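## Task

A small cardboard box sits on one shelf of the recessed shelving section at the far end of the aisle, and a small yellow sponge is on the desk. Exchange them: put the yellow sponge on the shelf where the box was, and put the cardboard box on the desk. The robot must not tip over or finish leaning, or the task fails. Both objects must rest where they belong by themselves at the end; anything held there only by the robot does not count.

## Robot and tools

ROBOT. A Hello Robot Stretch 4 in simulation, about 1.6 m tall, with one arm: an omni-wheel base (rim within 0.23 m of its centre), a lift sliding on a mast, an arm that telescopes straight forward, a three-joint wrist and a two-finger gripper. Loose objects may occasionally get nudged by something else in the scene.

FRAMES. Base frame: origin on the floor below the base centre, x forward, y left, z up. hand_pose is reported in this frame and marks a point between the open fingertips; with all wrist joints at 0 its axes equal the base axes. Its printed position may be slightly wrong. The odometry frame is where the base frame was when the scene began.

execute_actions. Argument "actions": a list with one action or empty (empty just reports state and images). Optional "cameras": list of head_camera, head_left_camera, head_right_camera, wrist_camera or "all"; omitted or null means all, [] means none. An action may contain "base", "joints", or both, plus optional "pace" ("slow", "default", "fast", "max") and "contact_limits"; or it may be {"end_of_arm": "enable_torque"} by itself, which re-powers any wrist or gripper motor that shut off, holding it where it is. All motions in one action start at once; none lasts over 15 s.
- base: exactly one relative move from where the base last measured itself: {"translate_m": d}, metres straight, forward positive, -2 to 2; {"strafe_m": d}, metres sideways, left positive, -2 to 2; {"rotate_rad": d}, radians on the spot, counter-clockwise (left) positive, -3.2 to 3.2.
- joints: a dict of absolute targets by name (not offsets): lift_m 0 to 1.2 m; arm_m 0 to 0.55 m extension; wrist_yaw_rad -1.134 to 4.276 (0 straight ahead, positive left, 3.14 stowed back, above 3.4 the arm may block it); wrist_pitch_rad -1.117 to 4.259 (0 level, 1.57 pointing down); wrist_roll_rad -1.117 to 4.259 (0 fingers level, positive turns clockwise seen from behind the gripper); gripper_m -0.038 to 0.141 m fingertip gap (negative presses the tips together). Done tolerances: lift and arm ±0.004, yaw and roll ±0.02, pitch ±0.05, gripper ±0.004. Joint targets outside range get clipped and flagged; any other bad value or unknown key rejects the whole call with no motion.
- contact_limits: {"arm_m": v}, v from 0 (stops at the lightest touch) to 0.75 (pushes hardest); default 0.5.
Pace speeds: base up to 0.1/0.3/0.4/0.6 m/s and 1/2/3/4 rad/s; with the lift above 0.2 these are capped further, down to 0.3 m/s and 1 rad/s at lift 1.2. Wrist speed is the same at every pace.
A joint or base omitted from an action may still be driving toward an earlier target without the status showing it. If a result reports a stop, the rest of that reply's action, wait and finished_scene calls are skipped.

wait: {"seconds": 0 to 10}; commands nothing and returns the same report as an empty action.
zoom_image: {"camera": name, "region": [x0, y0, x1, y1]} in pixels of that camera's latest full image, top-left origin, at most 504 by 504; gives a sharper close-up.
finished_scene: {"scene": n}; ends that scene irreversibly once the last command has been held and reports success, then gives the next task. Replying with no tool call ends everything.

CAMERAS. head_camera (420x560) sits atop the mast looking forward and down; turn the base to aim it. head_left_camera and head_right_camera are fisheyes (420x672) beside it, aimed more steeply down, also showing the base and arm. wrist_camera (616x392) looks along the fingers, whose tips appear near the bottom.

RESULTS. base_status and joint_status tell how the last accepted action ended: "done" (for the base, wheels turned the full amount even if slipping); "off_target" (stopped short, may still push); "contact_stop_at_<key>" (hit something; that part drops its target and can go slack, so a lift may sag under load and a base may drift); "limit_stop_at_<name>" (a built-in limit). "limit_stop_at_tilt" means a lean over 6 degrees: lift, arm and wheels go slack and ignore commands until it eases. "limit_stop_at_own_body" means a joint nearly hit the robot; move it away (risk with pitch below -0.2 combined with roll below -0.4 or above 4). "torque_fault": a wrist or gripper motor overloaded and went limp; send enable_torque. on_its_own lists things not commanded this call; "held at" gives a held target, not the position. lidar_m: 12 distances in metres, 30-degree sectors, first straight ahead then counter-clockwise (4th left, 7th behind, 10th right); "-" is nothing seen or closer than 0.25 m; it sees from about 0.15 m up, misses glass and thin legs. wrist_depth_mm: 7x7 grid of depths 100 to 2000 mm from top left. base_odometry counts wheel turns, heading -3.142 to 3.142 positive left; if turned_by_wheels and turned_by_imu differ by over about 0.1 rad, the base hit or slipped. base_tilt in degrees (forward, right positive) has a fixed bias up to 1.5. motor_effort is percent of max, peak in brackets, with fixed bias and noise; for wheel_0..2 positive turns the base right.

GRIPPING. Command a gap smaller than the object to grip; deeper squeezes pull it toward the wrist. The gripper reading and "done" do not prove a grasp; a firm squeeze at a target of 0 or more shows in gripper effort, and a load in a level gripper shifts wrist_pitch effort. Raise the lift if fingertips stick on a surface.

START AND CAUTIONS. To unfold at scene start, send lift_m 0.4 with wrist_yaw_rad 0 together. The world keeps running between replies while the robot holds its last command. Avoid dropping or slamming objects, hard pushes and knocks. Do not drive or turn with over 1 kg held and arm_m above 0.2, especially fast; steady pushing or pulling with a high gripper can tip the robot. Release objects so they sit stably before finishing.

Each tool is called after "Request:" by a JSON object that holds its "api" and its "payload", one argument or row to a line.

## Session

Request:
{"api": "execute_actions", "payload": {
  "actions": []
}}

Scene clock: 0.00 s.
base_odometry: x=+0.000 y=+0.000 heading=+0.000 (m, m, rad; odometry frame)
turned_by_wheels: +0.000 (rad since the last result)
turned_by_imu: +0.000 (rad since the last result)
base_tilt: forward=-0.1 right=-0.5 (deg)
lidar_m: 1.17 1.76 0.84 0.92 1.63 2.72 1.51 1.32 2.04 1.15 0.99 0.99
base_status: not commanded
joint_positions: lift_m=+0.274 arm_m=+0.001 wrist_yaw_rad=+3.163 wrist_pitch_rad=-0.007 wrist_roll_rad=+0.014 gripper_m=+0.057
joint_status: not commanded
motor_effort: lift_m=+19 arm_m=+0 wrist_yaw_rad=+1 wrist_pitch_rad=-7 wrist_roll_rad=+1 gripper_m=-3 wheel_0=+0 wheel_1=+1 wheel_2=+0 (%)
hand_pose: x=-0.1183 y=+0.0813 z=+0.4540 quat_wxyz=(-0.011, +0.003, +0.007, +1.000) (m; base frame)
wrist_depth_mm: - 139 - - - - - / - 122 179 - - - - / - 126 176 - - - - / 135 137 259 - - - - / 1756 - - - - - - / 1576 1756 205 1921 1661 - - / 1138 1042 1118 150 1138 1308 1336
pictures: head_camera, head_left_camera, head_right_camera, wrist_camera
Images, in order (width x height): head_camera 420x560, head_left_camera 420x672, head_right_camera 420x672, wrist_camera 616x392.

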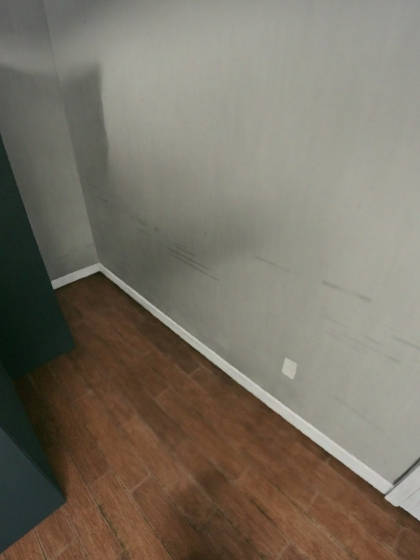

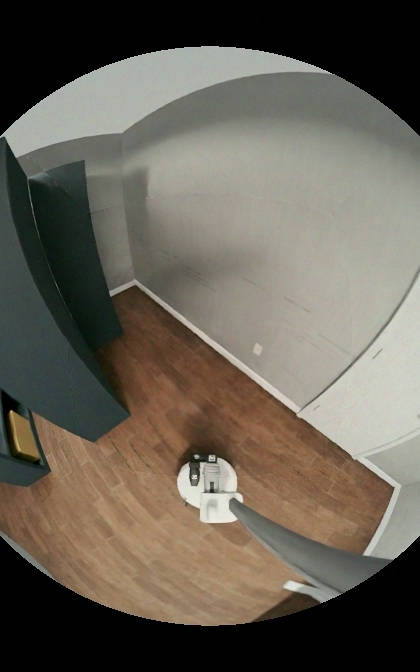

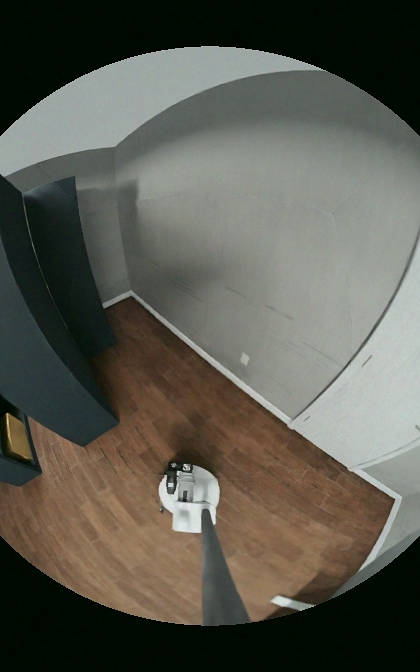

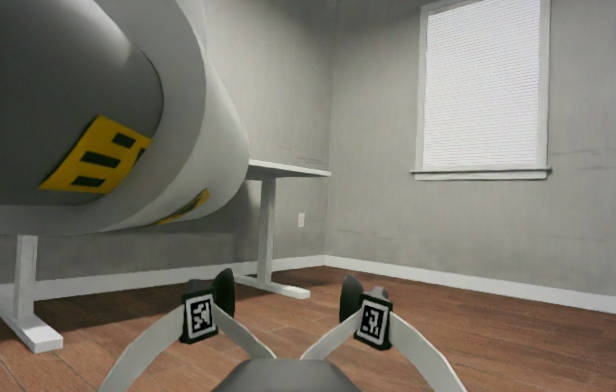

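Request:
{"api": "execute_actions", "payload": {
  "actions": [
    {"base": {"rotate_rad": -2.8}, "joints": {"lift_m": 0.45, "wrist_yaw_rad": 0, "gripper_m": 0.14}, "pace": "fast"}
  ],
  "cameras": ["head_camera", "wrist_camera"]
}}

Scene clock: 2.70 s.
base_odometry: x=+0.000 y=+0.000 heading=-2.800 (m, m, rad; odometry frame)
turned_by_wheels: -2.800 (rad since the last result)
turned_by_imu: -2.749 (rad since the last result)
base_tilt: forward=-0.1 right=-0.5 (deg)
lidar_m: 1.31 1.42 1.26 0.99 0.98 1.05 1.57 0.83 0.88 1.44 2.71 1.68
base_status: done
joint_positions: lift_m=+0.450 arm_m=+0.001 wrist_yaw_rad=+0.000 wrist_pitch_rad=-0.007 wrist_roll_rad=+0.014 gripper_m=+0.140
joint_status: all done
motor_effort: lift_m=+21(24) arm_m=-1(1) wrist_yaw_rad=+0(2) wrist_pitch_rad=-7(7) wrist_roll_rad=+1(1) gripper_m=+0(2) wheel_0=+0(11) wheel_1=+1(13) wheel_2=+0(11) (%)
hand_pose: x=+0.4605 y=-0.0873 z=+0.6300 quat_wxyz=(+1.000, +0.007, -0.003, +0.000) (m; base frame)
wrist_depth_mm: 1537 1661 1863 - - - - / 1576 1618 1921 - - - - / 1537 1708 1921 - - - - / 1576 1661 1863 - - - - / 1537 1661 1921 - - - - / 1537 195 1863 - 223 - - / 1464 1366 1576 146 1708 1576 1756
pictures: head_camera, wrist_camera
Images, in order (width x height): head_camera 420x560, wrist_camera 616x392.

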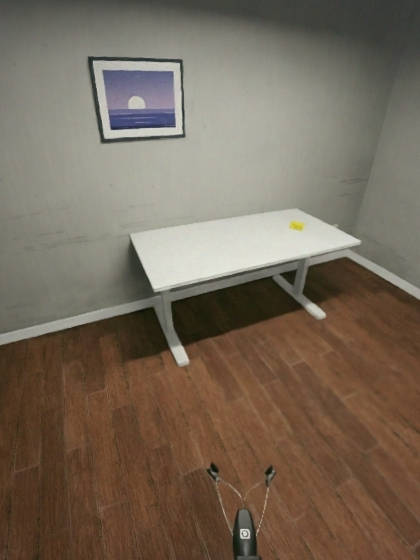

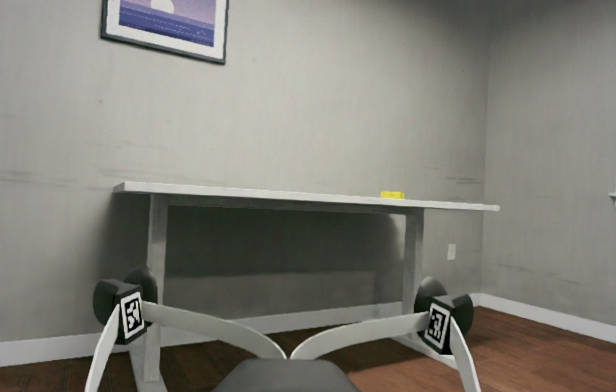

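Request:
{"api": "zoom_image", "payload": {
  "camera": "head_camera",
  "region": [250, 195, 370, 275]
}}

Region (250, 195, 370, 275) of head_camera's 420x560 image, scaled by 4.200, with more detail than that image has.

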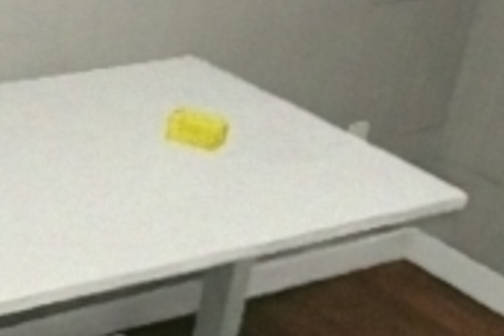

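Request:
{"api": "execute_actions", "payload": {
  "actions": [
    {"base": {"rotate_rad": -0.18}, "joints": {"wrist_pitch_rad": 0.35}, "pace": "fast"}
  ],
  "cameras": []
}}

Request:
{"api": "execute_actions", "payload": {
  "actions": [
    {"base": {"translate_m": 1.1}, "joints": {"lift_m": 0.76, "arm_m": 0.2, "wrist_yaw_rad": -0.2}, "pace": "max"}
  ],
  "cameras": ["head_camera", "wrist_camera"]
}}

Scene clock: 4.70 s.
base_odometry: x=+0.000 y=+0.000 heading=-2.980 (m, m, rad; odometry frame)
turned_by_wheels: -0.180 (rad since the last result)
turned_by_imu: -0.176 (rad since the last result)
base_tilt: forward=-0.1 right=-0.5 (deg)
lidar_m: 1.36 1.28 1.61 1.05 0.96 1.01 1.32 0.86 0.84 1.44 2.70 2.04
base_status: done
joint_positions: lift_m=+0.450 arm_m=+0.001 wrist_yaw_rad=+0.000 wrist_pitch_rad=+0.351 wrist_roll_rad=+0.014 gripper_m=+0.140
joint_status: all done
motor_effort: lift_m=+21(21) arm_m=-1(1) wrist_yaw_rad=+1(3) wrist_pitch_rad=-4(5) wrist_roll_rad=+1(0) gripper_m=-2(1) wheel_0=+0(8) wheel_1=+1(8) wheel_2=-1(9) (%)
hand_pose: x=+0.4428 y=-0.0875 z=+0.5287 quat_wxyz=(+0.985, +0.007, +0.175, -0.001) (m; base frame)
wrist_depth_mm: 1430 1576 1756 - - - - / 1499 1661 - - - - - / 1499 1808 - - - - - / 1537 1756 1863 - - - - / 1255 1281 1366 1366 1464 1499 1537 / 1025 195 1060 1078 223 1118 1138 / 831 831 854 146 878 866 946
pictures: none
No camera images: the call's "cameras" was empty. Leave "cameras" out to get every camera's image.

Scene clock: 8.37 s.
base_odometry: x=-1.086 y=-0.177 heading=-2.980 (m, m, rad; odometry frame)
turned_by_wheels: +0.000 (rad since the last result)
turned_by_imu: -0.002 (rad since the last result)
base_tilt: forward=-0.1 right=-0.6 (deg)
lidar_m: 0.38 0.35 0.37 0.48 1.57 1.60 2.17 1.73 1.82 2.27 2.05 0.64
base_status: done
joint_positions: lift_m=+0.760 arm_m=+0.199 wrist_yaw_rad=-0.200 wrist_pitch_rad=+0.352 wrist_roll_rad=+0.014 gripper_m=+0.140
joint_status: all done
motor_effort: lift_m=+21(25) arm_m=+5(6) wrist_yaw_rad=+1(5) wrist_pitch_rad=-5(6) wrist_roll_rad=+1(1) gripper_m=+0(1) wheel_0=+0(11) wheel_1=+1(10) wheel_2=+3(16) (%)
hand_pose: x=+0.6182 y=-0.1394 z=+0.8386 quat_wxyz=(+0.980, +0.024, +0.173, -0.099) (m; base frame)
wrist_depth_mm: 715 842 1008 1229 1708 1576 1397 / 741 878 1042 1308 1661 1618 1430 / 759 904 1042 1366 1756 1661 1464 / 654 683 699 683 778 1576 1537 / 480 496 508 521 535 591 1537 / 377 194 394 407 223 1576 1537 / 310 307 320 147 347 1281 1366
pictures: head_camera, wrist_camera
Images, in order (width x height): head_camera 420x560, wrist_camera 616x392.

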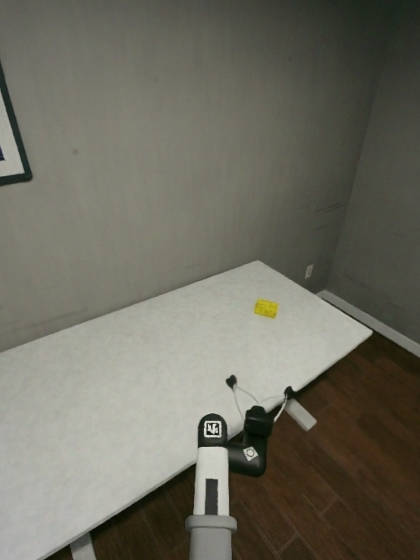

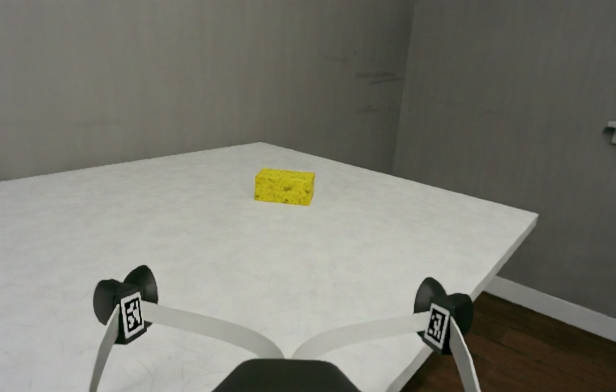

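Request:
{"api": "zoom_image", "payload": {
  "camera": "wrist_camera",
  "region": [220, 140, 360, 230]
}}

Region (220, 140, 360, 230) of wrist_camera's 616x392 image, scaled by 3.600; it fills the top 324 rows of this view, and the rest is white.

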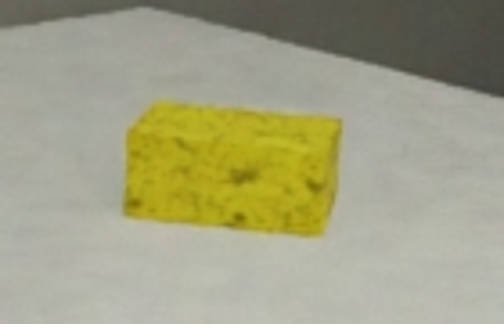

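Request:
{"api": "execute_actions", "payload": {
  "actions": [
    {"base": {"rotate_rad": -0.075}, "joints": {"wrist_yaw_rad": -0.32}, "pace": "fast"}
  ],
  "cameras": []
}}

Request:
{"api": "execute_actions", "payload": {
  "actions": [
    {"base": {"translate_m": 0.22}, "joints": {"lift_m": 0.68, "arm_m": 0.36}, "pace": "fast"}
  ],
  "cameras": ["head_camera", "wrist_camera"]
}}

Scene clock: 10.47 s.
base_odometry: x=-1.086 y=-0.177 heading=-3.054 (m, m, rad; odometry frame)
turned_by_wheels: -0.075 (rad since the last result)
turned_by_imu: -0.073 (rad since the last result)
base_tilt: forward=-0.1 right=-0.6 (deg)
lidar_m: 0.43 0.38 0.38 0.48 1.55 1.63 2.01 1.72 1.81 2.33 2.06 0.70
base_status: done
joint_positions: lift_m=+0.760 arm_m=+0.199 wrist_yaw_rad=-0.320 wrist_pitch_rad=+0.352 wrist_roll_rad=+0.014 gripper_m=+0.140
joint_status: all done
motor_effort: lift_m=+21(20) arm_m=+5(4) wrist_yaw_rad=+1(1) wrist_pitch_rad=-6(6) wrist_roll_rad=+1(2) gripper_m=+0(1) wheel_0=+0(6) wheel_1=+2(5) wheel_2=+2(5) (%)
hand_pose: x=+0.5997 y=-0.1681 z=+0.8386 quat_wxyz=(+0.972, +0.035, +0.172, -0.158) (m; base frame)
wrist_depth_mm: 820 976 1255 1756 1661 1499 1308 / 831 1025 1308 1756 1708 1537 1397 / 854 976 1308 1921 1756 1618 1430 / 654 668 668 732 820 1661 1499 / 480 500 504 525 1808 1708 1537 / 377 195 394 410 223 1576 1499 / 310 307 324 147 1281 1281 1366
pictures: none
No camera images: the call's "cameras" was empty. Leave "cameras" out to get every camera's image.

Scene clock: 12.30 s.
base_odometry: x=-1.305 y=-0.197 heading=-3.054 (m, m, rad; odometry frame)
turned_by_wheels: +0.000 (rad since the last result)
turned_by_imu: +0.000 (rad since the last result)
base_tilt: forward=-0.1 right=-0.5 (deg)
lidar_m: 0.25 0.25 0.25 0.27 0.54 1.76 2.20 1.88 1.94 2.17 1.91 0.39
base_status: done
joint_positions: lift_m=+0.680 arm_m=+0.359 wrist_yaw_rad=-0.320 wrist_pitch_rad=+0.352 wrist_roll_rad=+0.014 gripper_m=+0.140
joint_status: all done
motor_effort: lift_m=+15(20) arm_m=+4(6) wrist_yaw_rad=+2(1) wrist_pitch_rad=-6(6) wrist_roll_rad=+1(1) gripper_m=+0(0) wheel_0=+1(6) wheel_1=+2(9) wheel_2=+2(16) (%)
hand_pose: x=+0.7597 y=-0.1681 z=+0.7590 quat_wxyz=(+0.972, +0.035, +0.172, -0.158) (m; base frame)
wrist_depth_mm: 554 683 878 1205 1430 1281 1182 / 574 707 904 1229 1464 1336 1205 / 580 661 878 1336 1499 1366 1229 / 439 459 347 496 525 1366 1308 / 325 317 312 338 366 375 387 / 254 195 267 274 223 276 291 / 210 208 217 146 226 224 236
pictures: head_camera, wrist_camera
Images, in order (width x height): head_camera 420x560, wrist_camera 616x392.

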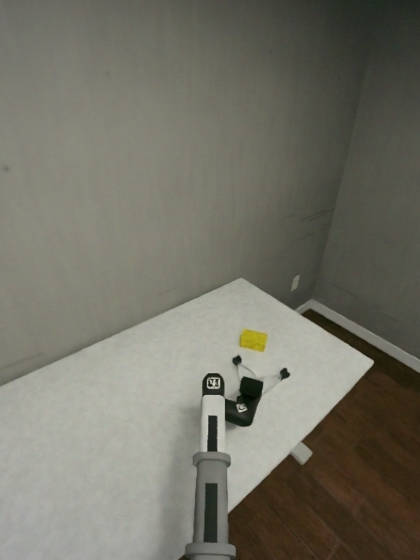

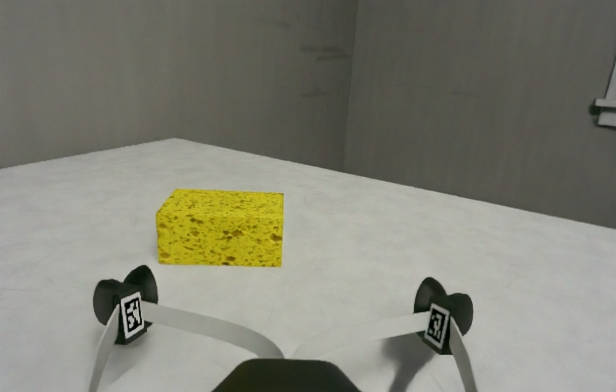

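Request:
{"api": "execute_actions", "payload": {
  "actions": [
    {"joints": {"arm_m": 0.497, "wrist_yaw_rad": -0.27, "lift_m": 0.671}}
  ],
  "cameras": ["wrist_camera"]
}}

Scene clock: 14.80 s.
base_odometry: x=-1.305 y=-0.197 heading=-3.054 (m, m, rad; odometry frame)
turned_by_wheels: +0.000 (rad since the last result)
turned_by_imu: +0.001 (rad since the last result)
base_tilt: forward=-0.1 right=-0.6 (deg)
lidar_m: 0.26 0.25 0.25 0.26 0.52 1.76 2.21 1.92 1.92 2.16 1.91 0.37
base_status: not commanded
joint_positions: lift_m=+0.671 arm_m=+0.496 wrist_yaw_rad=-0.270 wrist_pitch_rad=+0.352 wrist_roll_rad=+0.014 gripper_m=+0.140
joint_status: all done
motor_effort: lift_m=+15(14) arm_m=+5(7) wrist_yaw_rad=+2(0) wrist_pitch_rad=-7(7) wrist_roll_rad=+1(1) gripper_m=+0(1) wheel_0=+1(1) wheel_1=+2(2) wheel_2=+2(2) (%)
hand_pose: x=+0.9047 y=-0.1564 z=+0.7501 quat_wxyz=(+0.975, +0.030, +0.173, -0.134) (m; base frame)
wrist_depth_mm: 449 544 676 904 1281 1205 1118 / 466 559 707 946 1336 1255 1160 / 480 574 707 1008 1366 1308 1182 / 415 430 452 469 492 1308 1229 / 306 314 303 237 342 355 366 / 239 195 185 187 197 262 277 / 198 196 190 147 200 212 222
pictures: wrist_camera
Images, in order (width x height): wrist_camera 616x392.

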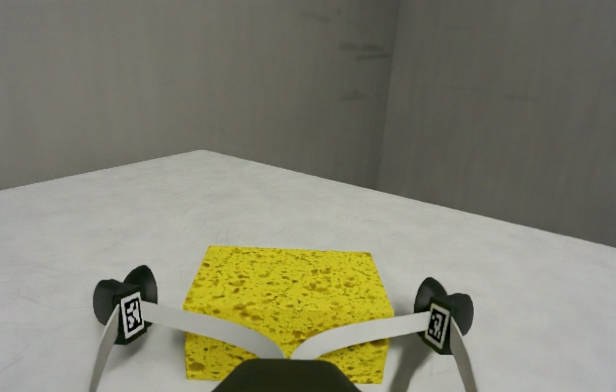

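The sponge is centred between the fingers, so I'll close and lift.

Request:
{"api": "execute_actions", "payload": {
  "actions": [
    {"joints": {"gripper_m": 0.06}}
  ],
  "cameras": ["wrist_camera"]
}}

Request:
{"api": "execute_actions", "payload": {
  "actions": [
    {"joints": {"lift_m": 0.71}, "pace": "fast"}
  ],
  "cameras": ["wrist_camera"]
}}

Scene clock: 16.83 s.
base_odometry: x=-1.305 y=-0.197 heading=-3.054 (m, m, rad; odometry frame)
turned_by_wheels: +0.000 (rad since the last result)
turned_by_imu: +0.000 (rad since the last result)
base_tilt: forward=-0.1 right=-0.5 (deg)
lidar_m: 0.25 0.25 0.25 0.25 0.49 1.76 2.19 1.91 1.95 2.17 1.92 0.38
base_status: not commanded
joint_positions: lift_m=+0.671 arm_m=+0.496 wrist_yaw_rad=-0.270 wrist_pitch_rad=+0.352 wrist_roll_rad=+0.014 gripper_m=+0.060
joint_status: all done
motor_effort: lift_m=+15(15) arm_m=+5(5) wrist_yaw_rad=+3(0) wrist_pitch_rad=-5(8) wrist_roll_rad=+1(1) gripper_m=-20(22) wheel_0=+1(1) wheel_1=+2(2) wheel_2=+2(2) (%)
hand_pose: x=+0.9047 y=-0.1564 z=+0.7501 quat_wxyz=(+0.975, +0.030, +0.173, -0.134) (m; base frame)
wrist_depth_mm: 449 539 676 917 1308 1205 1118 / 462 564 707 931 1397 1229 1138 / 480 569 715 1025 1464 1308 1205 / 413 430 455 469 492 1336 1205 / 304 314 303 230 343 353 366 / 239 200 180 184 190 271 277 / 196 195 185 186 198 209 222
pictures: wrist_camera
Images, in order (width x height): wrist_camera 616x392.

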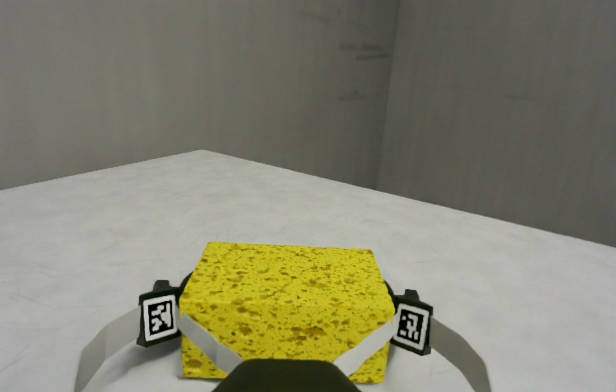

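Scene clock: 17.67 s.
base_odometry: x=-1.305 y=-0.197 heading=-3.054 (m, m, rad; odometry frame)
turned_by_wheels: +0.000 (rad since the last result)
turned_by_imu: +0.000 (rad since the last result)
base_tilt: forward=+0.0 right=-0.5 (deg)
lidar_m: 0.25 0.25 0.25 0.29 0.51 1.76 2.20 1.92 1.94 2.19 1.90 0.37
base_status: not commanded
joint_positions: lift_m=+0.710 arm_m=+0.496 wrist_yaw_rad=-0.270 wrist_pitch_rad=+0.352 wrist_roll_rad=+0.014 gripper_m=+0.060
joint_status: all done
motor_effort: lift_m=+22(23) arm_m=+5(5) wrist_yaw_rad=+1(2) wrist_pitch_rad=-7(7) wrist_roll_rad=+1(1) gripper_m=-20(20) wheel_0=+1(1) wheel_1=+2(2) wheel_2=+2(2) (%)
hand_pose: x=+0.9047 y=-0.1564 z=+0.7885 quat_wxyz=(+0.975, +0.030, +0.173, -0.134) (m; base frame)
wrist_depth_mm: 449 544 668 904 1281 1205 1098 / 459 559 707 960 1366 1229 1138 / 480 574 741 1008 1397 1281 1182 / 480 544 564 960 1499 1336 1182 / 379 392 377 229 430 439 1229 / 301 199 181 184 190 336 345 / 245 242 185 185 248 260 276
pictures: wrist_camera
Images, in order (width x height): wrist_camera 616x392.

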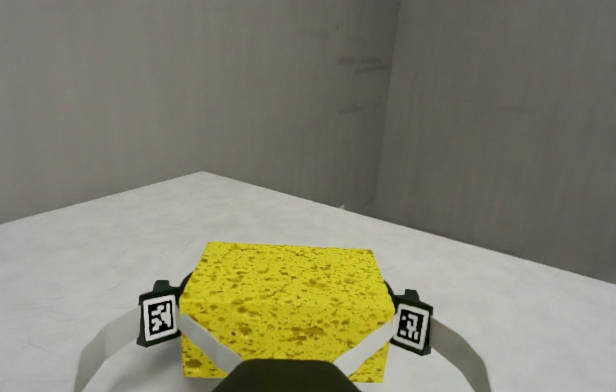

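Request:
{"api": "execute_actions", "payload": {
  "actions": [
    {"base": {"strafe_m": -0.15}, "joints": {"arm_m": 0.0, "wrist_yaw_rad": -0.8, "lift_m": 0.72}, "pace": "fast"}
  ],
  "cameras": ["head_left_camera"]
}}

Scene clock: 20.83 s.
base_odometry: x=-1.318 y=-0.047 heading=-3.054 (m, m, rad; odometry frame)
turned_by_wheels: +0.000 (rad since the last result)
turned_by_imu: +0.001 (rad since the last result)
base_tilt: forward=-0.1 right=-0.6 (deg)
lidar_m: 0.34 0.29 0.29 0.40 1.84 1.89 2.34 1.82 1.83 2.04 1.79 0.52
base_status: done
joint_positions: lift_m=+0.720 arm_m=+0.002 wrist_yaw_rad=-0.800 wrist_pitch_rad=+0.352 wrist_roll_rad=+0.014 gripper_m=+0.060
joint_status: all done
motor_effort: lift_m=+22(23) arm_m=-5(4) wrist_yaw_rad=+3(7) wrist_pitch_rad=-6(5) wrist_roll_rad=+1(1) gripper_m=-20(20) wheel_0=-1(13) wheel_1=+0(11) wheel_2=+0(1) (%)
hand_pose: x=+0.2985 y=-0.2552 z=+0.7985 quat_wxyz=(+0.906, +0.075, +0.159, -0.385) (m; base frame)
wrist_depth_mm: 1464 1464 1499 1537 1464 1499 1537 / 1499 1576 1618 1618 1537 1576 1537 / 1430 1661 1618 1618 1661 1708 1618 / 549 654 1756 1756 1708 1756 1708 / 424 1808 1808 230 1756 1808 1756 / 1336 199 180 183 190 1576 1661 / 1160 1138 185 185 1205 1229 1308
pictures: head_left_camera
Images, in order (width x height): head_left_camera 420x672.

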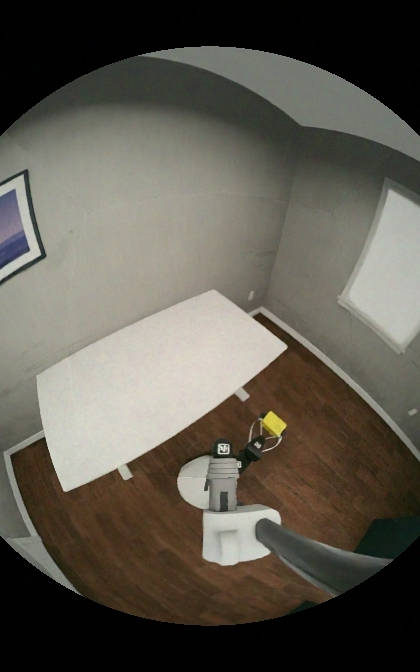

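Request:
{"api": "execute_actions", "payload": {
  "actions": [
    {"base": {"rotate_rad": -2.505}, "joints": {"lift_m": 0.25}, "pace": "fast"}
  ],
  "cameras": ["head_camera", "head_left_camera"]
}}

Scene clock: 23.30 s.
base_odometry: x=-1.318 y=-0.047 heading=+0.724 (m, m, rad; odometry frame)
turned_by_wheels: -2.505 (rad since the last result)
turned_by_imu: -2.459 (rad since the last result)
base_tilt: forward=-0.1 right=-0.5 (deg)
lidar_m: 1.80 1.83 1.87 1.79 0.45 0.30 0.30 0.32 0.42 1.83 1.92 1.88
base_status: done
joint_positions: lift_m=+0.250 arm_m=+0.002 wrist_yaw_rad=-0.800 wrist_pitch_rad=+0.352 wrist_roll_rad=+0.014 gripper_m=+0.060
joint_status: all done
motor_effort: lift_m=+16(20) arm_m=-5(4) wrist_yaw_rad=+1(1) wrist_pitch_rad=-6(6) wrist_roll_rad=+1(1) gripper_m=-20(20) wheel_0=+1(8) wheel_1=+1(10) wheel_2=+0(11) (%)
hand_pose: x=+0.2986 y=-0.2552 z=+0.3290 quat_wxyz=(+0.906, +0.075, +0.159, -0.385) (m; base frame)
wrist_depth_mm: 1336 - - - 1756 1576 1397 / 1336 - - - 1808 1576 1430 / 1397 - - - 1921 1708 1464 / 1205 1255 1336 1366 1430 1464 1499 / 878 917 891 229 991 1025 1060 / 707 199 181 184 190 798 820 / 580 564 185 186 580 615 661
pictures: head_camera, head_left_camera
Images, in order (width x height): head_camera 420x560, head_left_camera 420x672.

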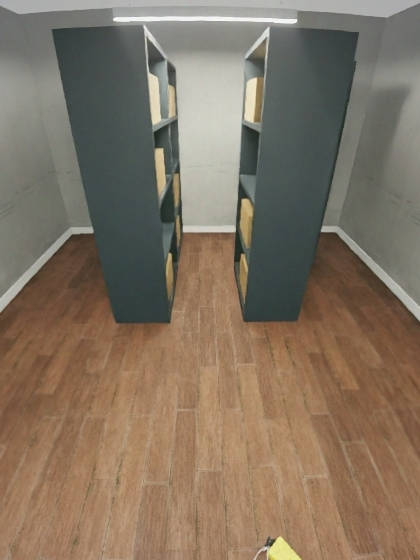

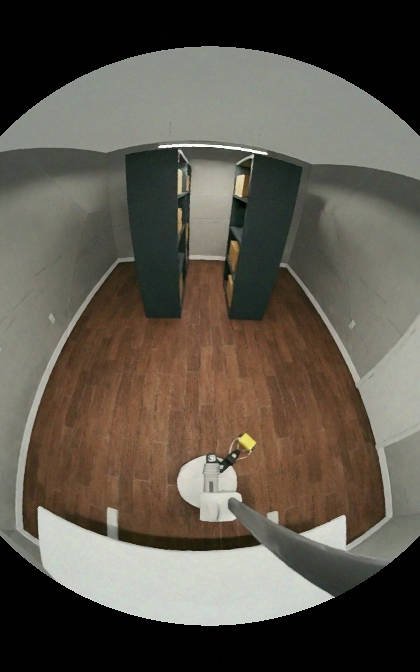

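Request:
{"api": "execute_actions", "payload": {
  "actions": [
    {"base": {"rotate_rad": 0.033}, "joints": {"lift_m": 0.2}, "pace": "fast"}
  ],
  "cameras": []
}}

Request:
{"api": "execute_actions", "payload": {
  "actions": [
    {"base": {"translate_m": 1.4}, "joints": {"wrist_yaw_rad": 0.0}, "pace": "max"}
  ],
  "cameras": ["head_camera", "wrist_camera"]
}}

Scene clock: 24.87 s.
base_odometry: x=-1.318 y=-0.047 heading=+0.757 (m, m, rad; odometry frame)
turned_by_wheels: +0.033 (rad since the last result)
turned_by_imu: +0.033 (rad since the last result)
base_tilt: forward=-0.1 right=-0.6 (deg)
lidar_m: 1.79 1.86 1.90 1.79 0.46 0.30 0.29 0.32 0.45 1.83 1.95 1.88
base_status: done
joint_positions: lift_m=+0.200 arm_m=+0.002 wrist_yaw_rad=-0.800 wrist_pitch_rad=+0.352 wrist_roll_rad=+0.014 gripper_m=+0.060
joint_status: all done
motor_effort: lift_m=+16(16) arm_m=-5(5) wrist_yaw_rad=+0(1) wrist_pitch_rad=-7(7) wrist_roll_rad=+1(1) gripper_m=-18(21) wheel_0=-1(5) wheel_1=-1(7) wheel_2=+0(5) (%)
hand_pose: x=+0.2986 y=-0.2552 z=+0.2790 quat_wxyz=(+0.906, +0.075, +0.159, -0.384) (m; base frame)
wrist_depth_mm: 1308 - - - 1863 1576 1397 / 1366 - - - 1921 1661 1430 / 1397 1808 1983 - 1863 1661 1430 / 1098 1118 1138 1229 1281 1308 1430 / 778 809 788 229 917 931 960 / 627 199 181 184 190 699 723 / 512 508 185 185 521 544 591
pictures: none
No camera images: the call's "cameras" was empty. Leave "cameras" out to get every camera's image.

Scene clock: 28.77 s.
base_odometry: x=-0.301 y=+0.915 heading=+0.758 (m, m, rad; odometry frame)
turned_by_wheels: +0.000 (rad since the last result)
turned_by_imu: -0.002 (rad since the last result)
base_tilt: forward=-0.1 right=-0.6 (deg)
lidar_m: 1.14 0.48 0.55 1.86 1.95 1.78 1.71 1.80 1.97 1.87 0.56 0.51
base_status: done
joint_positions: lift_m=+0.200 arm_m=+0.002 wrist_yaw_rad=+0.000 wrist_pitch_rad=+0.352 wrist_roll_rad=+0.014 gripper_m=+0.060
joint_status: all done
motor_effort: lift_m=+16(17) arm_m=-4(4) wrist_yaw_rad=+0(14) wrist_pitch_rad=-7(6) wrist_roll_rad=+1(1) gripper_m=-21(21) wheel_0=+0(9) wheel_1=+1(13) wheel_2=+2(15) (%)
hand_pose: x=+0.4433 y=-0.0874 z=+0.2789 quat_wxyz=(+0.985, +0.007, +0.175, -0.001) (m; base frame)
wrist_depth_mm: 917 1008 1808 1808 960 866 759 / 946 1025 1863 1863 1008 1008 904 / 676 1042 1808 - 1042 469 399 / 699 1042 1138 1229 778 439 325 / 661 831 778 230 683 439 338 / 603 200 181 183 189 433 351 / 517 508 185 186 508 379 373
pictures: head_camera, wrist_camera
Images, in order (width x height): head_camera 420x560, wrist_camera 616x392.

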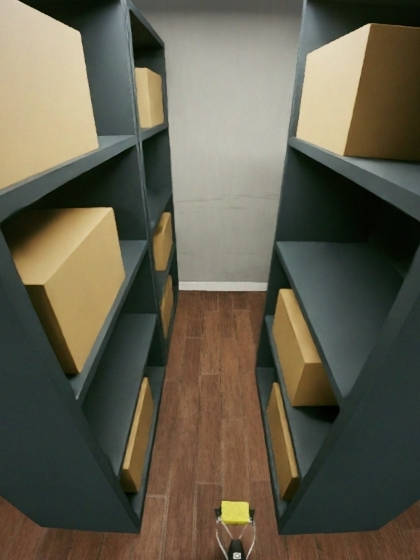

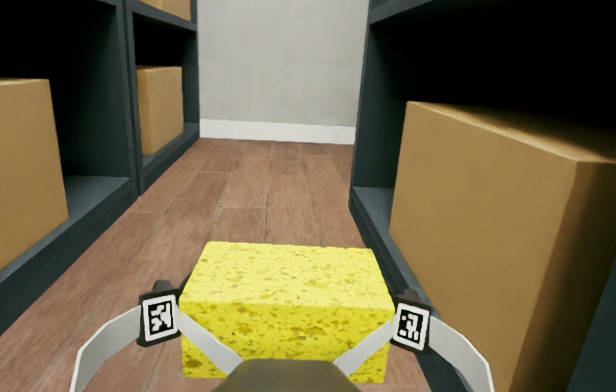

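Request:
{"api": "execute_actions", "payload": {
  "actions": [
    {"base": {"translate_m": 1.6}, "joints": {"lift_m": 0.5}, "pace": "max"}
  ],
  "cameras": ["head_right_camera", "head_left_camera"]
}}

Scene clock: 33.37 s.
base_odometry: x=+0.862 y=+2.015 heading=+0.758 (m, m, rad; odometry frame)
turned_by_wheels: +0.000 (rad since the last result)
turned_by_imu: -0.003 (rad since the last result)
base_tilt: forward=-0.1 right=-0.5 (deg)
lidar_m: 0.65 0.48 0.32 0.29 0.33 0.49 1.15 0.38 0.36 0.69 0.72 0.70
base_status: done
joint_positions: lift_m=+0.500 arm_m=+0.002 wrist_yaw_rad=+0.000 wrist_pitch_rad=+0.352 wrist_roll_rad=+0.014 gripper_m=+0.060
joint_status: all done
motor_effort: lift_m=+21(24) arm_m=-4(4) wrist_yaw_rad=+0(3) wrist_pitch_rad=-6(8) wrist_roll_rad=+1(1) gripper_m=-21(18) wheel_0=-1(8) wheel_1=+0(10) wheel_2=+2(18) (%)
hand_pose: x=+0.4433 y=-0.0874 z=+0.5785 quat_wxyz=(+0.985, +0.007, +0.175, -0.001) (m; base frame)
wrist_depth_mm: 387 392 399 404 410 418 421 / 402 413 415 424 430 436 439 / 421 424 436 445 455 459 466 / 442 452 459 469 473 477 488 / 466 477 469 229 496 508 512 / 492 200 181 184 190 535 554 / 512 525 185 185 559 569 585
pictures: head_left_camera, head_right_camera
Images, in order (width x height): head_left_camera 420x672, head_right_camera 420x672.

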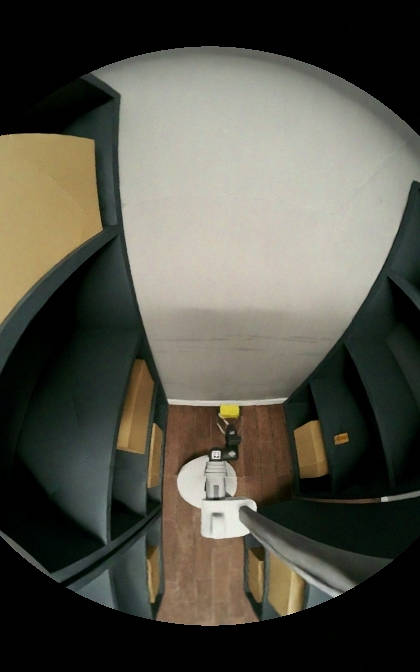

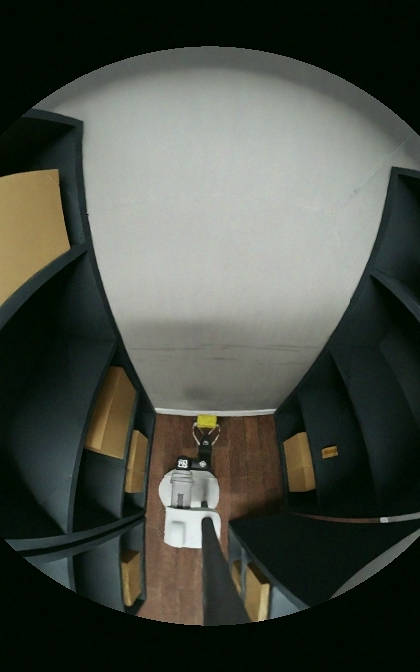

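Request:
{"api": "execute_actions", "payload": {
  "actions": [
    {"base": {"rotate_rad": -1.58}, "joints": {"lift_m": 0.53}, "pace": "fast"}
  ],
  "cameras": ["head_camera", "wrist_camera"]
}}

Scene clock: 35.40 s.
base_odometry: x=+0.862 y=+2.015 heading=-0.822 (m, m, rad; odometry frame)
turned_by_wheels: -1.580 (rad since the last result)
turned_by_imu: -1.551 (rad since the last result)
base_tilt: forward=+0.0 right=-0.6 (deg)
lidar_m: 0.70 0.72 0.68 0.65 0.44 0.33 0.30 0.33 0.44 1.16 0.35 0.36
base_status: done
joint_positions: lift_m=+0.530 arm_m=+0.002 wrist_yaw_rad=+0.000 wrist_pitch_rad=+0.352 wrist_roll_rad=+0.014 gripper_m=+0.060
joint_status: all done
motor_effort: lift_m=+21(24) arm_m=-4(4) wrist_yaw_rad=+0(3) wrist_pitch_rad=-6(6) wrist_roll_rad=+1(1) gripper_m=-21(19) wheel_0=+0(11) wheel_1=+0(10) wheel_2=+2(7) (%)
hand_pose: x=+0.4433 y=-0.0875 z=+0.6085 quat_wxyz=(+0.985, +0.007, +0.175, -0.001) (m; base frame)
wrist_depth_mm: 831 831 854 854 466 340 253 / 866 878 891 891 492 338 252 / 854 904 917 917 500 334 250 / 539 554 585 615 525 329 248 / 732 750 525 230 508 329 247 / 597 200 181 185 190 325 245 / 591 615 185 185 418 285 242
pictures: head_camera, wrist_camera
Images, in order (width x height): head_camera 420x560, wrist_camera 616x392.

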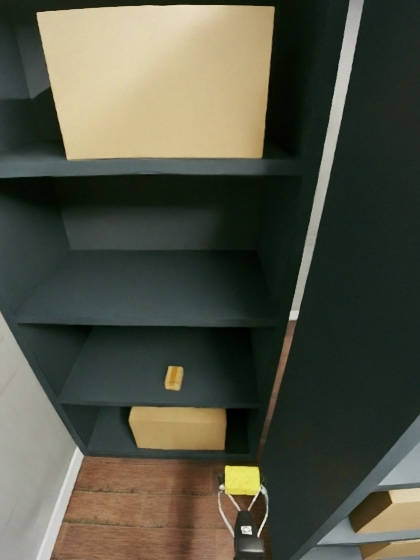

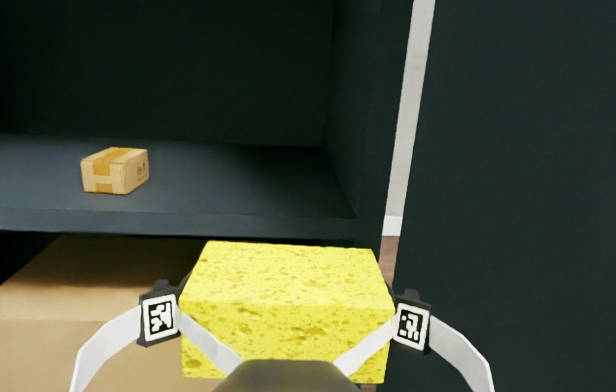

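Request:
{"api": "execute_actions", "payload": {
  "actions": [
    {"joints": {"wrist_yaw_rad": 0.15, "arm_m": 0.42, "lift_m": 0.505}, "pace": "fast"}
  ],
  "cameras": ["head_camera", "wrist_camera"]
}}

Scene clock: 38.30 s.
base_odometry: x=+0.862 y=+2.015 heading=-0.822 (m, m, rad; odometry frame)
turned_by_wheels: +0.000 (rad since the last result)
turned_by_imu: +0.001 (rad since the last result)
base_tilt: forward=-0.1 right=-0.6 (deg)
lidar_m: 0.70 0.73 0.72 0.65 0.47 0.31 0.31 0.32 0.45 1.19 0.39 0.36
base_status: not commanded
joint_positions: lift_m=+0.505 arm_m=+0.419 wrist_yaw_rad=+0.150 wrist_pitch_rad=+0.352 wrist_roll_rad=+0.014 gripper_m=+0.060
joint_status: all done
motor_effort: lift_m=+16(20) arm_m=+4(3) wrist_yaw_rad=-1(11) wrist_pitch_rad=-6(7) wrist_roll_rad=+1(1) gripper_m=-18(22) wheel_0=+0(0) wheel_1=+1(0) wheel_2=+2(2) (%)
hand_pose: x=+0.8709 y=-0.0459 z=+0.5840 quat_wxyz=(+0.982, -0.006, +0.175, +0.073) (m; base frame)
wrist_depth_mm: 504 488 480 477 466 330 220 / 521 517 504 496 488 320 216 / 544 544 530 512 508 310 211 / 473 488 508 530 517 301 207 / 345 355 343 229 387 293 202 / 265 199 180 184 190 279 198 / 224 221 185 185 224 228 200
pictures: head_camera, wrist_camera
Images, in order (width x height): head_camera 420x560, wrist_camera 616x392.

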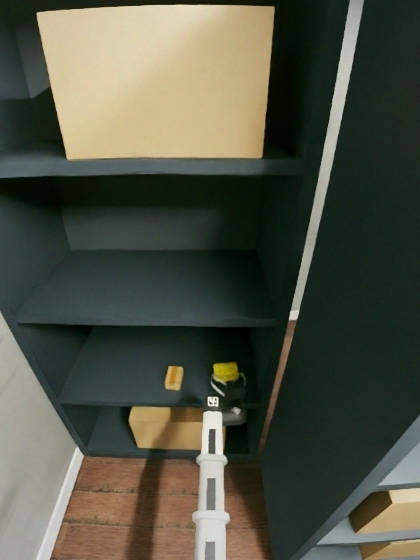

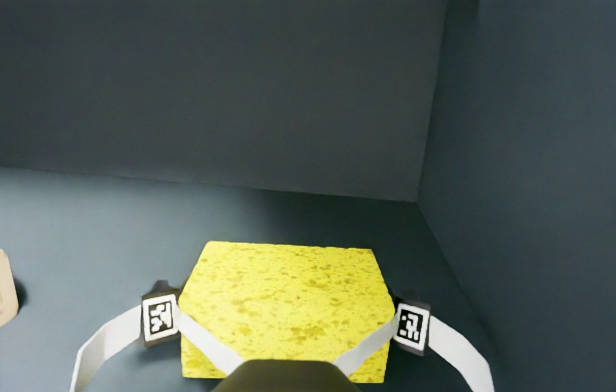

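Request:
{"api": "execute_actions", "payload": {
  "actions": [
    {"joints": {"lift_m": 0.484}}
  ],
  "cameras": []
}}

Request:
{"api": "execute_actions", "payload": {
  "actions": [
    {"joints": {"gripper_m": 0.135}}
  ],
  "cameras": ["wrist_camera"]
}}

Request:
{"api": "execute_actions", "payload": {
  "actions": [
    {"joints": {"lift_m": 0.55}, "pace": "fast"}
  ],
  "cameras": ["head_camera", "wrist_camera"]
}}

Scene clock: 39.37 s.
base_odometry: x=+0.862 y=+2.015 heading=-0.822 (m, m, rad; odometry frame)
turned_by_wheels: +0.000 (rad since the last result)
turned_by_imu: +0.000 (rad since the last result)
base_tilt: forward=-0.1 right=-0.6 (deg)
lidar_m: 0.68 0.75 0.70 0.66 0.45 0.33 0.32 0.33 0.43 1.21 0.39 0.36
base_status: not commanded
joint_positions: lift_m=+0.484 arm_m=+0.419 wrist_yaw_rad=+0.150 wrist_pitch_rad=+0.352 wrist_roll_rad=+0.014 gripper_m=+0.060
joint_status: all done
motor_effort: lift_m=+15(16) arm_m=+5(5) wrist_yaw_rad=-2(0) wrist_pitch_rad=-6(5) wrist_roll_rad=+1(1) gripper_m=-20(23) wheel_0=+1(0) wheel_1=+0(0) wheel_2=+2(2) (%)
hand_pose: x=+0.8709 y=-0.0459 z=+0.5630 quat_wxyz=(+0.982, -0.006, +0.175, +0.073) (m; base frame)
wrist_depth_mm: 496 492 484 473 466 329 221 / 525 517 504 496 488 322 216 / 544 539 525 521 504 312 211 / 415 433 449 466 480 301 207 / 303 314 301 230 342 293 202 / 239 200 180 183 190 257 198 / 196 194 186 185 197 209 199
pictures: none
No camera images: the call's "cameras" was empty. Leave "cameras" out to get every camera's image.

Scene clock: 41.10 s.
base_odometry: x=+0.862 y=+2.015 heading=-0.822 (m, m, rad; odometry frame)
turned_by_wheels: +0.000 (rad since the last result)
turned_by_imu: +0.000 (rad since the last result)
base_tilt: forward=-0.1 right=-0.5 (deg)
lidar_m: 0.69 0.74 0.67 0.61 0.44 0.31 0.31 0.28 0.47 1.17 0.38 0.38
base_status: not commanded
joint_positions: lift_m=+0.484 arm_m=+0.419 wrist_yaw_rad=+0.150 wrist_pitch_rad=+0.352 wrist_roll_rad=+0.014 gripper_m=+0.135
joint_status: all done
motor_effort: lift_m=+15(15) arm_m=+5(5) wrist_yaw_rad=+0(0) wrist_pitch_rad=-7(6) wrist_roll_rad=+1(1) gripper_m=-2(20) wheel_0=+1(0) wheel_1=+0(0) wheel_2=+2(2) (%)
hand_pose: x=+0.8709 y=-0.0459 z=+0.5630 quat_wxyz=(+0.982, -0.006, +0.175, +0.073) (m; base frame)
wrist_depth_mm: 500 492 484 473 466 329 220 / 525 512 500 492 484 320 216 / 549 539 525 517 508 310 212 / 413 433 445 466 477 300 208 / 303 314 243 236 342 293 203 / 240 196 190 194 196 246 199 / 198 195 198 146 206 211 200
pictures: wrist_camera
Images, in order (width x height): wrist_camera 616x392.

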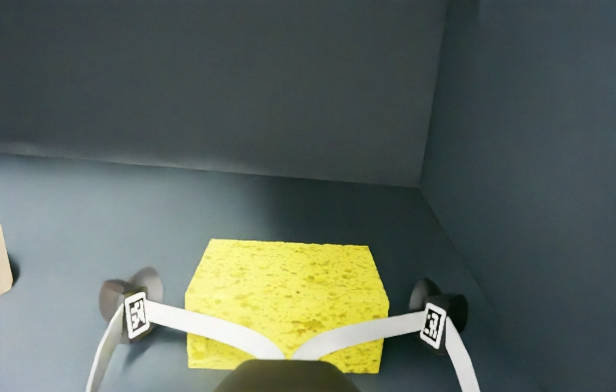

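Scene clock: 42.10 s.
base_odometry: x=+0.862 y=+2.015 heading=-0.822 (m, m, rad; odometry frame)
turned_by_wheels: +0.000 (rad since the last result)
turned_by_imu: +0.000 (rad since the last result)
base_tilt: forward=-0.1 right=-0.5 (deg)
lidar_m: 0.69 0.73 0.69 0.65 0.45 0.31 0.29 0.32 0.45 1.15 0.38 0.37
base_status: not commanded
joint_positions: lift_m=+0.550 arm_m=+0.419 wrist_yaw_rad=+0.150 wrist_pitch_rad=+0.352 wrist_roll_rad=+0.014 gripper_m=+0.135
joint_status: all done
motor_effort: lift_m=+22(24) arm_m=+5(5) wrist_yaw_rad=+1(1) wrist_pitch_rad=-6(6) wrist_roll_rad=+1(2) gripper_m=+0(1) wheel_0=+0(1) wheel_1=+1(0) wheel_2=+2(2) (%)
hand_pose: x=+0.8709 y=-0.0459 z=+0.6285 quat_wxyz=(+0.982, -0.006, +0.175, +0.073) (m; base frame)
wrist_depth_mm: 500 492 480 480 466 330 220 / 525 517 504 496 484 322 216 / 549 539 525 517 508 310 212 / 564 559 549 539 530 303 208 / 430 445 459 473 477 293 202 / 342 196 357 368 225 248 198 / 272 278 241 146 294 239 200
pictures: head_camera, wrist_camera
Images, in order (width x height): head_camera 420x560, wrist_camera 616x392.

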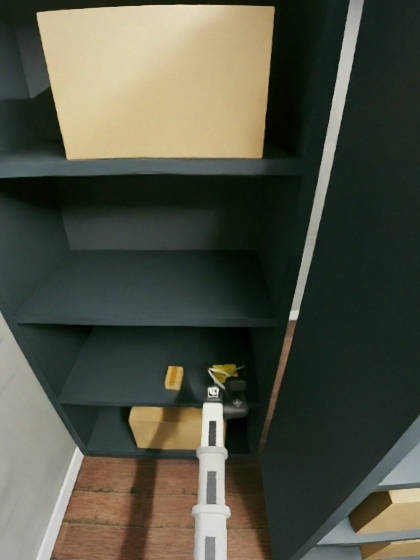

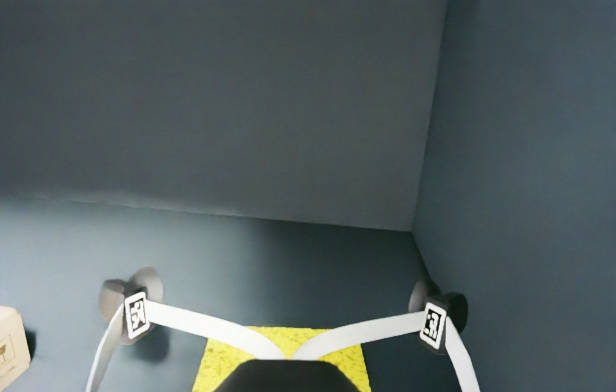

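Request:
{"api": "zoom_image", "payload": {
  "camera": "head_camera",
  "region": [130, 340, 270, 430]
}}

Region (130, 340, 270, 430) of head_camera's 420x560 image, scaled by 3.600, with more detail than that image has; it fills the top 324 rows of this view, and the rest is white.

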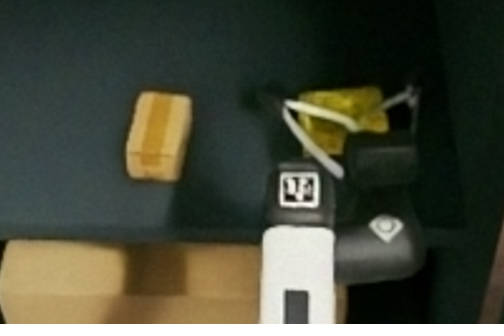

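Request:
{"api": "execute_actions", "payload": {
  "actions": [
    {"base": {"strafe_m": 0.3}, "joints": {"arm_m": 0.41, "wrist_yaw_rad": 0.05, "gripper_m": 0.14}, "pace": "fast"}
  ],
  "cameras": []
}}

Request:
{"api": "execute_actions", "payload": {
  "actions": [
    {"joints": {"wrist_yaw_rad": -0.15}}
  ],
  "cameras": ["head_camera", "wrist_camera"]
}}

Scene clock: 45.07 s.
base_odometry: x=+1.081 y=+2.219 heading=-0.822 (m, m, rad; odometry frame)
turned_by_wheels: +0.000 (rad since the last result)
turned_by_imu: +0.000 (rad since the last result)
base_tilt: forward=-0.1 right=-0.6 (deg)
lidar_m: 0.69 0.54 0.37 0.35 0.37 0.34 0.32 0.34 0.43 1.13 0.60 0.73
base_status: done
joint_positions: lift_m=+0.550 arm_m=+0.411 wrist_yaw_rad=+0.050 wrist_pitch_rad=+0.352 wrist_roll_rad=+0.014 gripper_m=+0.140
joint_status: all done
motor_effort: lift_m=+22(22) arm_m=-5(5) wrist_yaw_rad=-1(0) wrist_pitch_rad=-7(6) wrist_roll_rad=+1(1) gripper_m=+1(2) wheel_0=+0(13) wheel_1=-1(14) wheel_2=+0(1) (%)
hand_pose: x=+0.8566 y=-0.0738 z=+0.6285 quat_wxyz=(+0.984, +0.002, +0.175, +0.023) (m; base frame)
wrist_depth_mm: 477 480 480 484 484 484 488 / 500 496 504 508 504 508 504 / 517 521 525 535 530 535 530 / 535 549 549 559 564 559 554 / 433 445 459 473 488 508 517 / 342 194 353 366 224 368 392 / 281 278 291 146 236 298 303
pictures: none
No camera images: the call's "cameras" was empty. Leave "cameras" out to get every camera's image.

Scene clock: 45.70 s.
base_odometry: x=+1.081 y=+2.219 heading=-0.822 (m, m, rad; odometry frame)
turned_by_wheels: +0.000 (rad since the last result)
turned_by_imu: +0.000 (rad since the last result)
base_tilt: forward=-0.1 right=-0.6 (deg)
lidar_m: 0.69 0.56 0.39 0.35 0.36 0.34 0.30 0.31 0.47 1.18 0.61 0.71
base_status: not commanded
joint_positions: lift_m=+0.550 arm_m=+0.411 wrist_yaw_rad=-0.150 wrist_pitch_rad=+0.352 wrist_roll_rad=+0.014 gripper_m=+0.140
joint_status: all done
motor_effort: lift_m=+22(22) arm_m=-5(5) wrist_yaw_rad=+1(3) wrist_pitch_rad=-6(6) wrist_roll_rad=+1(1) gripper_m=+0(0) wheel_0=+0(0) wheel_1=-2(2) wheel_2=+0(0) (%)
hand_pose: x=+0.8364 y=-0.1268 z=+0.6285 quat_wxyz=(+0.982, +0.020, +0.174, -0.075) (m; base frame)
wrist_depth_mm: 445 466 496 508 535 554 459 / 462 484 512 535 559 574 455 / 484 512 535 564 591 591 459 / 508 530 559 585 627 585 459 / 433 442 459 473 488 504 455 / 342 194 355 351 222 306 314 / 281 279 285 146 303 289 294
pictures: head_camera, wrist_camera
Images, in order (width x height): head_camera 420x560, wrist_camera 616x392.

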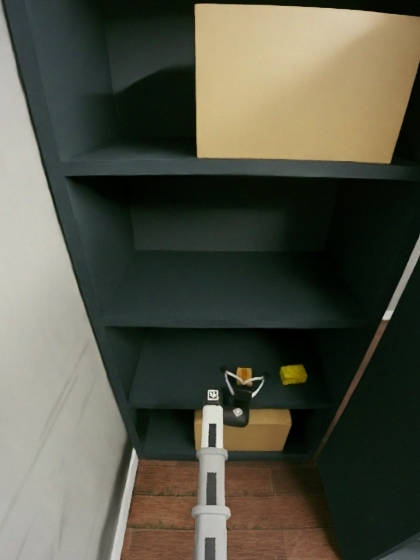

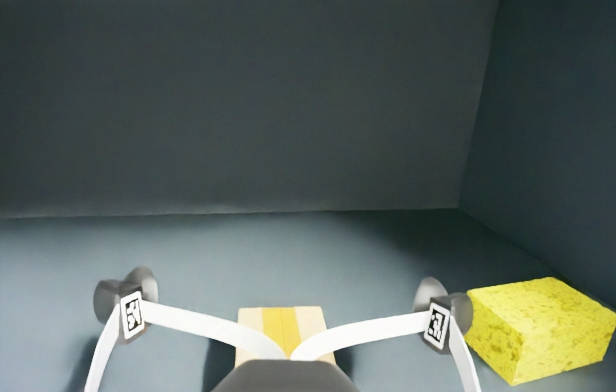

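Request:
{"api": "execute_actions", "payload": {
  "actions": [
    {"joints": {"lift_m": 0.485, "gripper_m": 0.11}}
  ],
  "cameras": ["wrist_camera"]
}}

Scene clock: 47.27 s.
base_odometry: x=+1.081 y=+2.219 heading=-0.822 (m, m, rad; odometry frame)
turned_by_wheels: +0.000 (rad since the last result)
turned_by_imu: +0.000 (rad since the last result)
base_tilt: forward=-0.1 right=-0.5 (deg)
lidar_m: 0.68 0.53 0.39 0.35 0.37 0.34 0.30 0.34 0.46 1.17 0.58 0.75
base_status: not commanded
joint_positions: lift_m=+0.485 arm_m=+0.411 wrist_yaw_rad=-0.150 wrist_pitch_rad=+0.352 wrist_roll_rad=+0.014 gripper_m=+0.110
joint_status: all done
motor_effort: lift_m=+15(21) arm_m=-4(5) wrist_yaw_rad=+2(0) wrist_pitch_rad=-6(6) wrist_roll_rad=+1(1) gripper_m=-2(1) wheel_0=+0(0) wheel_1=-1(1) wheel_2=+0(0) (%)
hand_pose: x=+0.8364 y=-0.1269 z=+0.5640 quat_wxyz=(+0.982, +0.020, +0.174, -0.075) (m; base frame)
wrist_depth_mm: 455 466 484 508 539 554 455 / 466 484 508 530 564 569 459 / 492 512 530 559 591 591 462 / 415 433 452 477 496 517 439 / 306 314 307 229 345 309 268 / 241 209 191 185 209 272 266 / 199 196 200 151 208 213 223
pictures: wrist_camera
Images, in order (width x height): wrist_camera 616x392.

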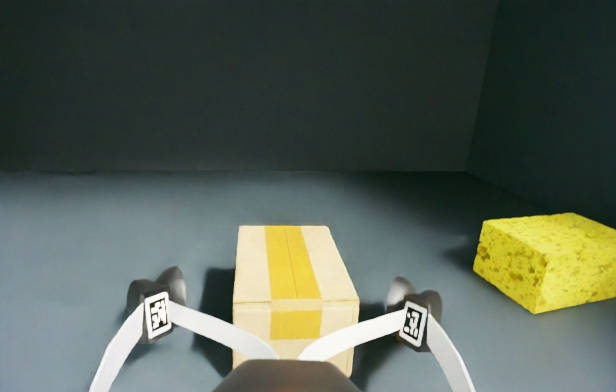

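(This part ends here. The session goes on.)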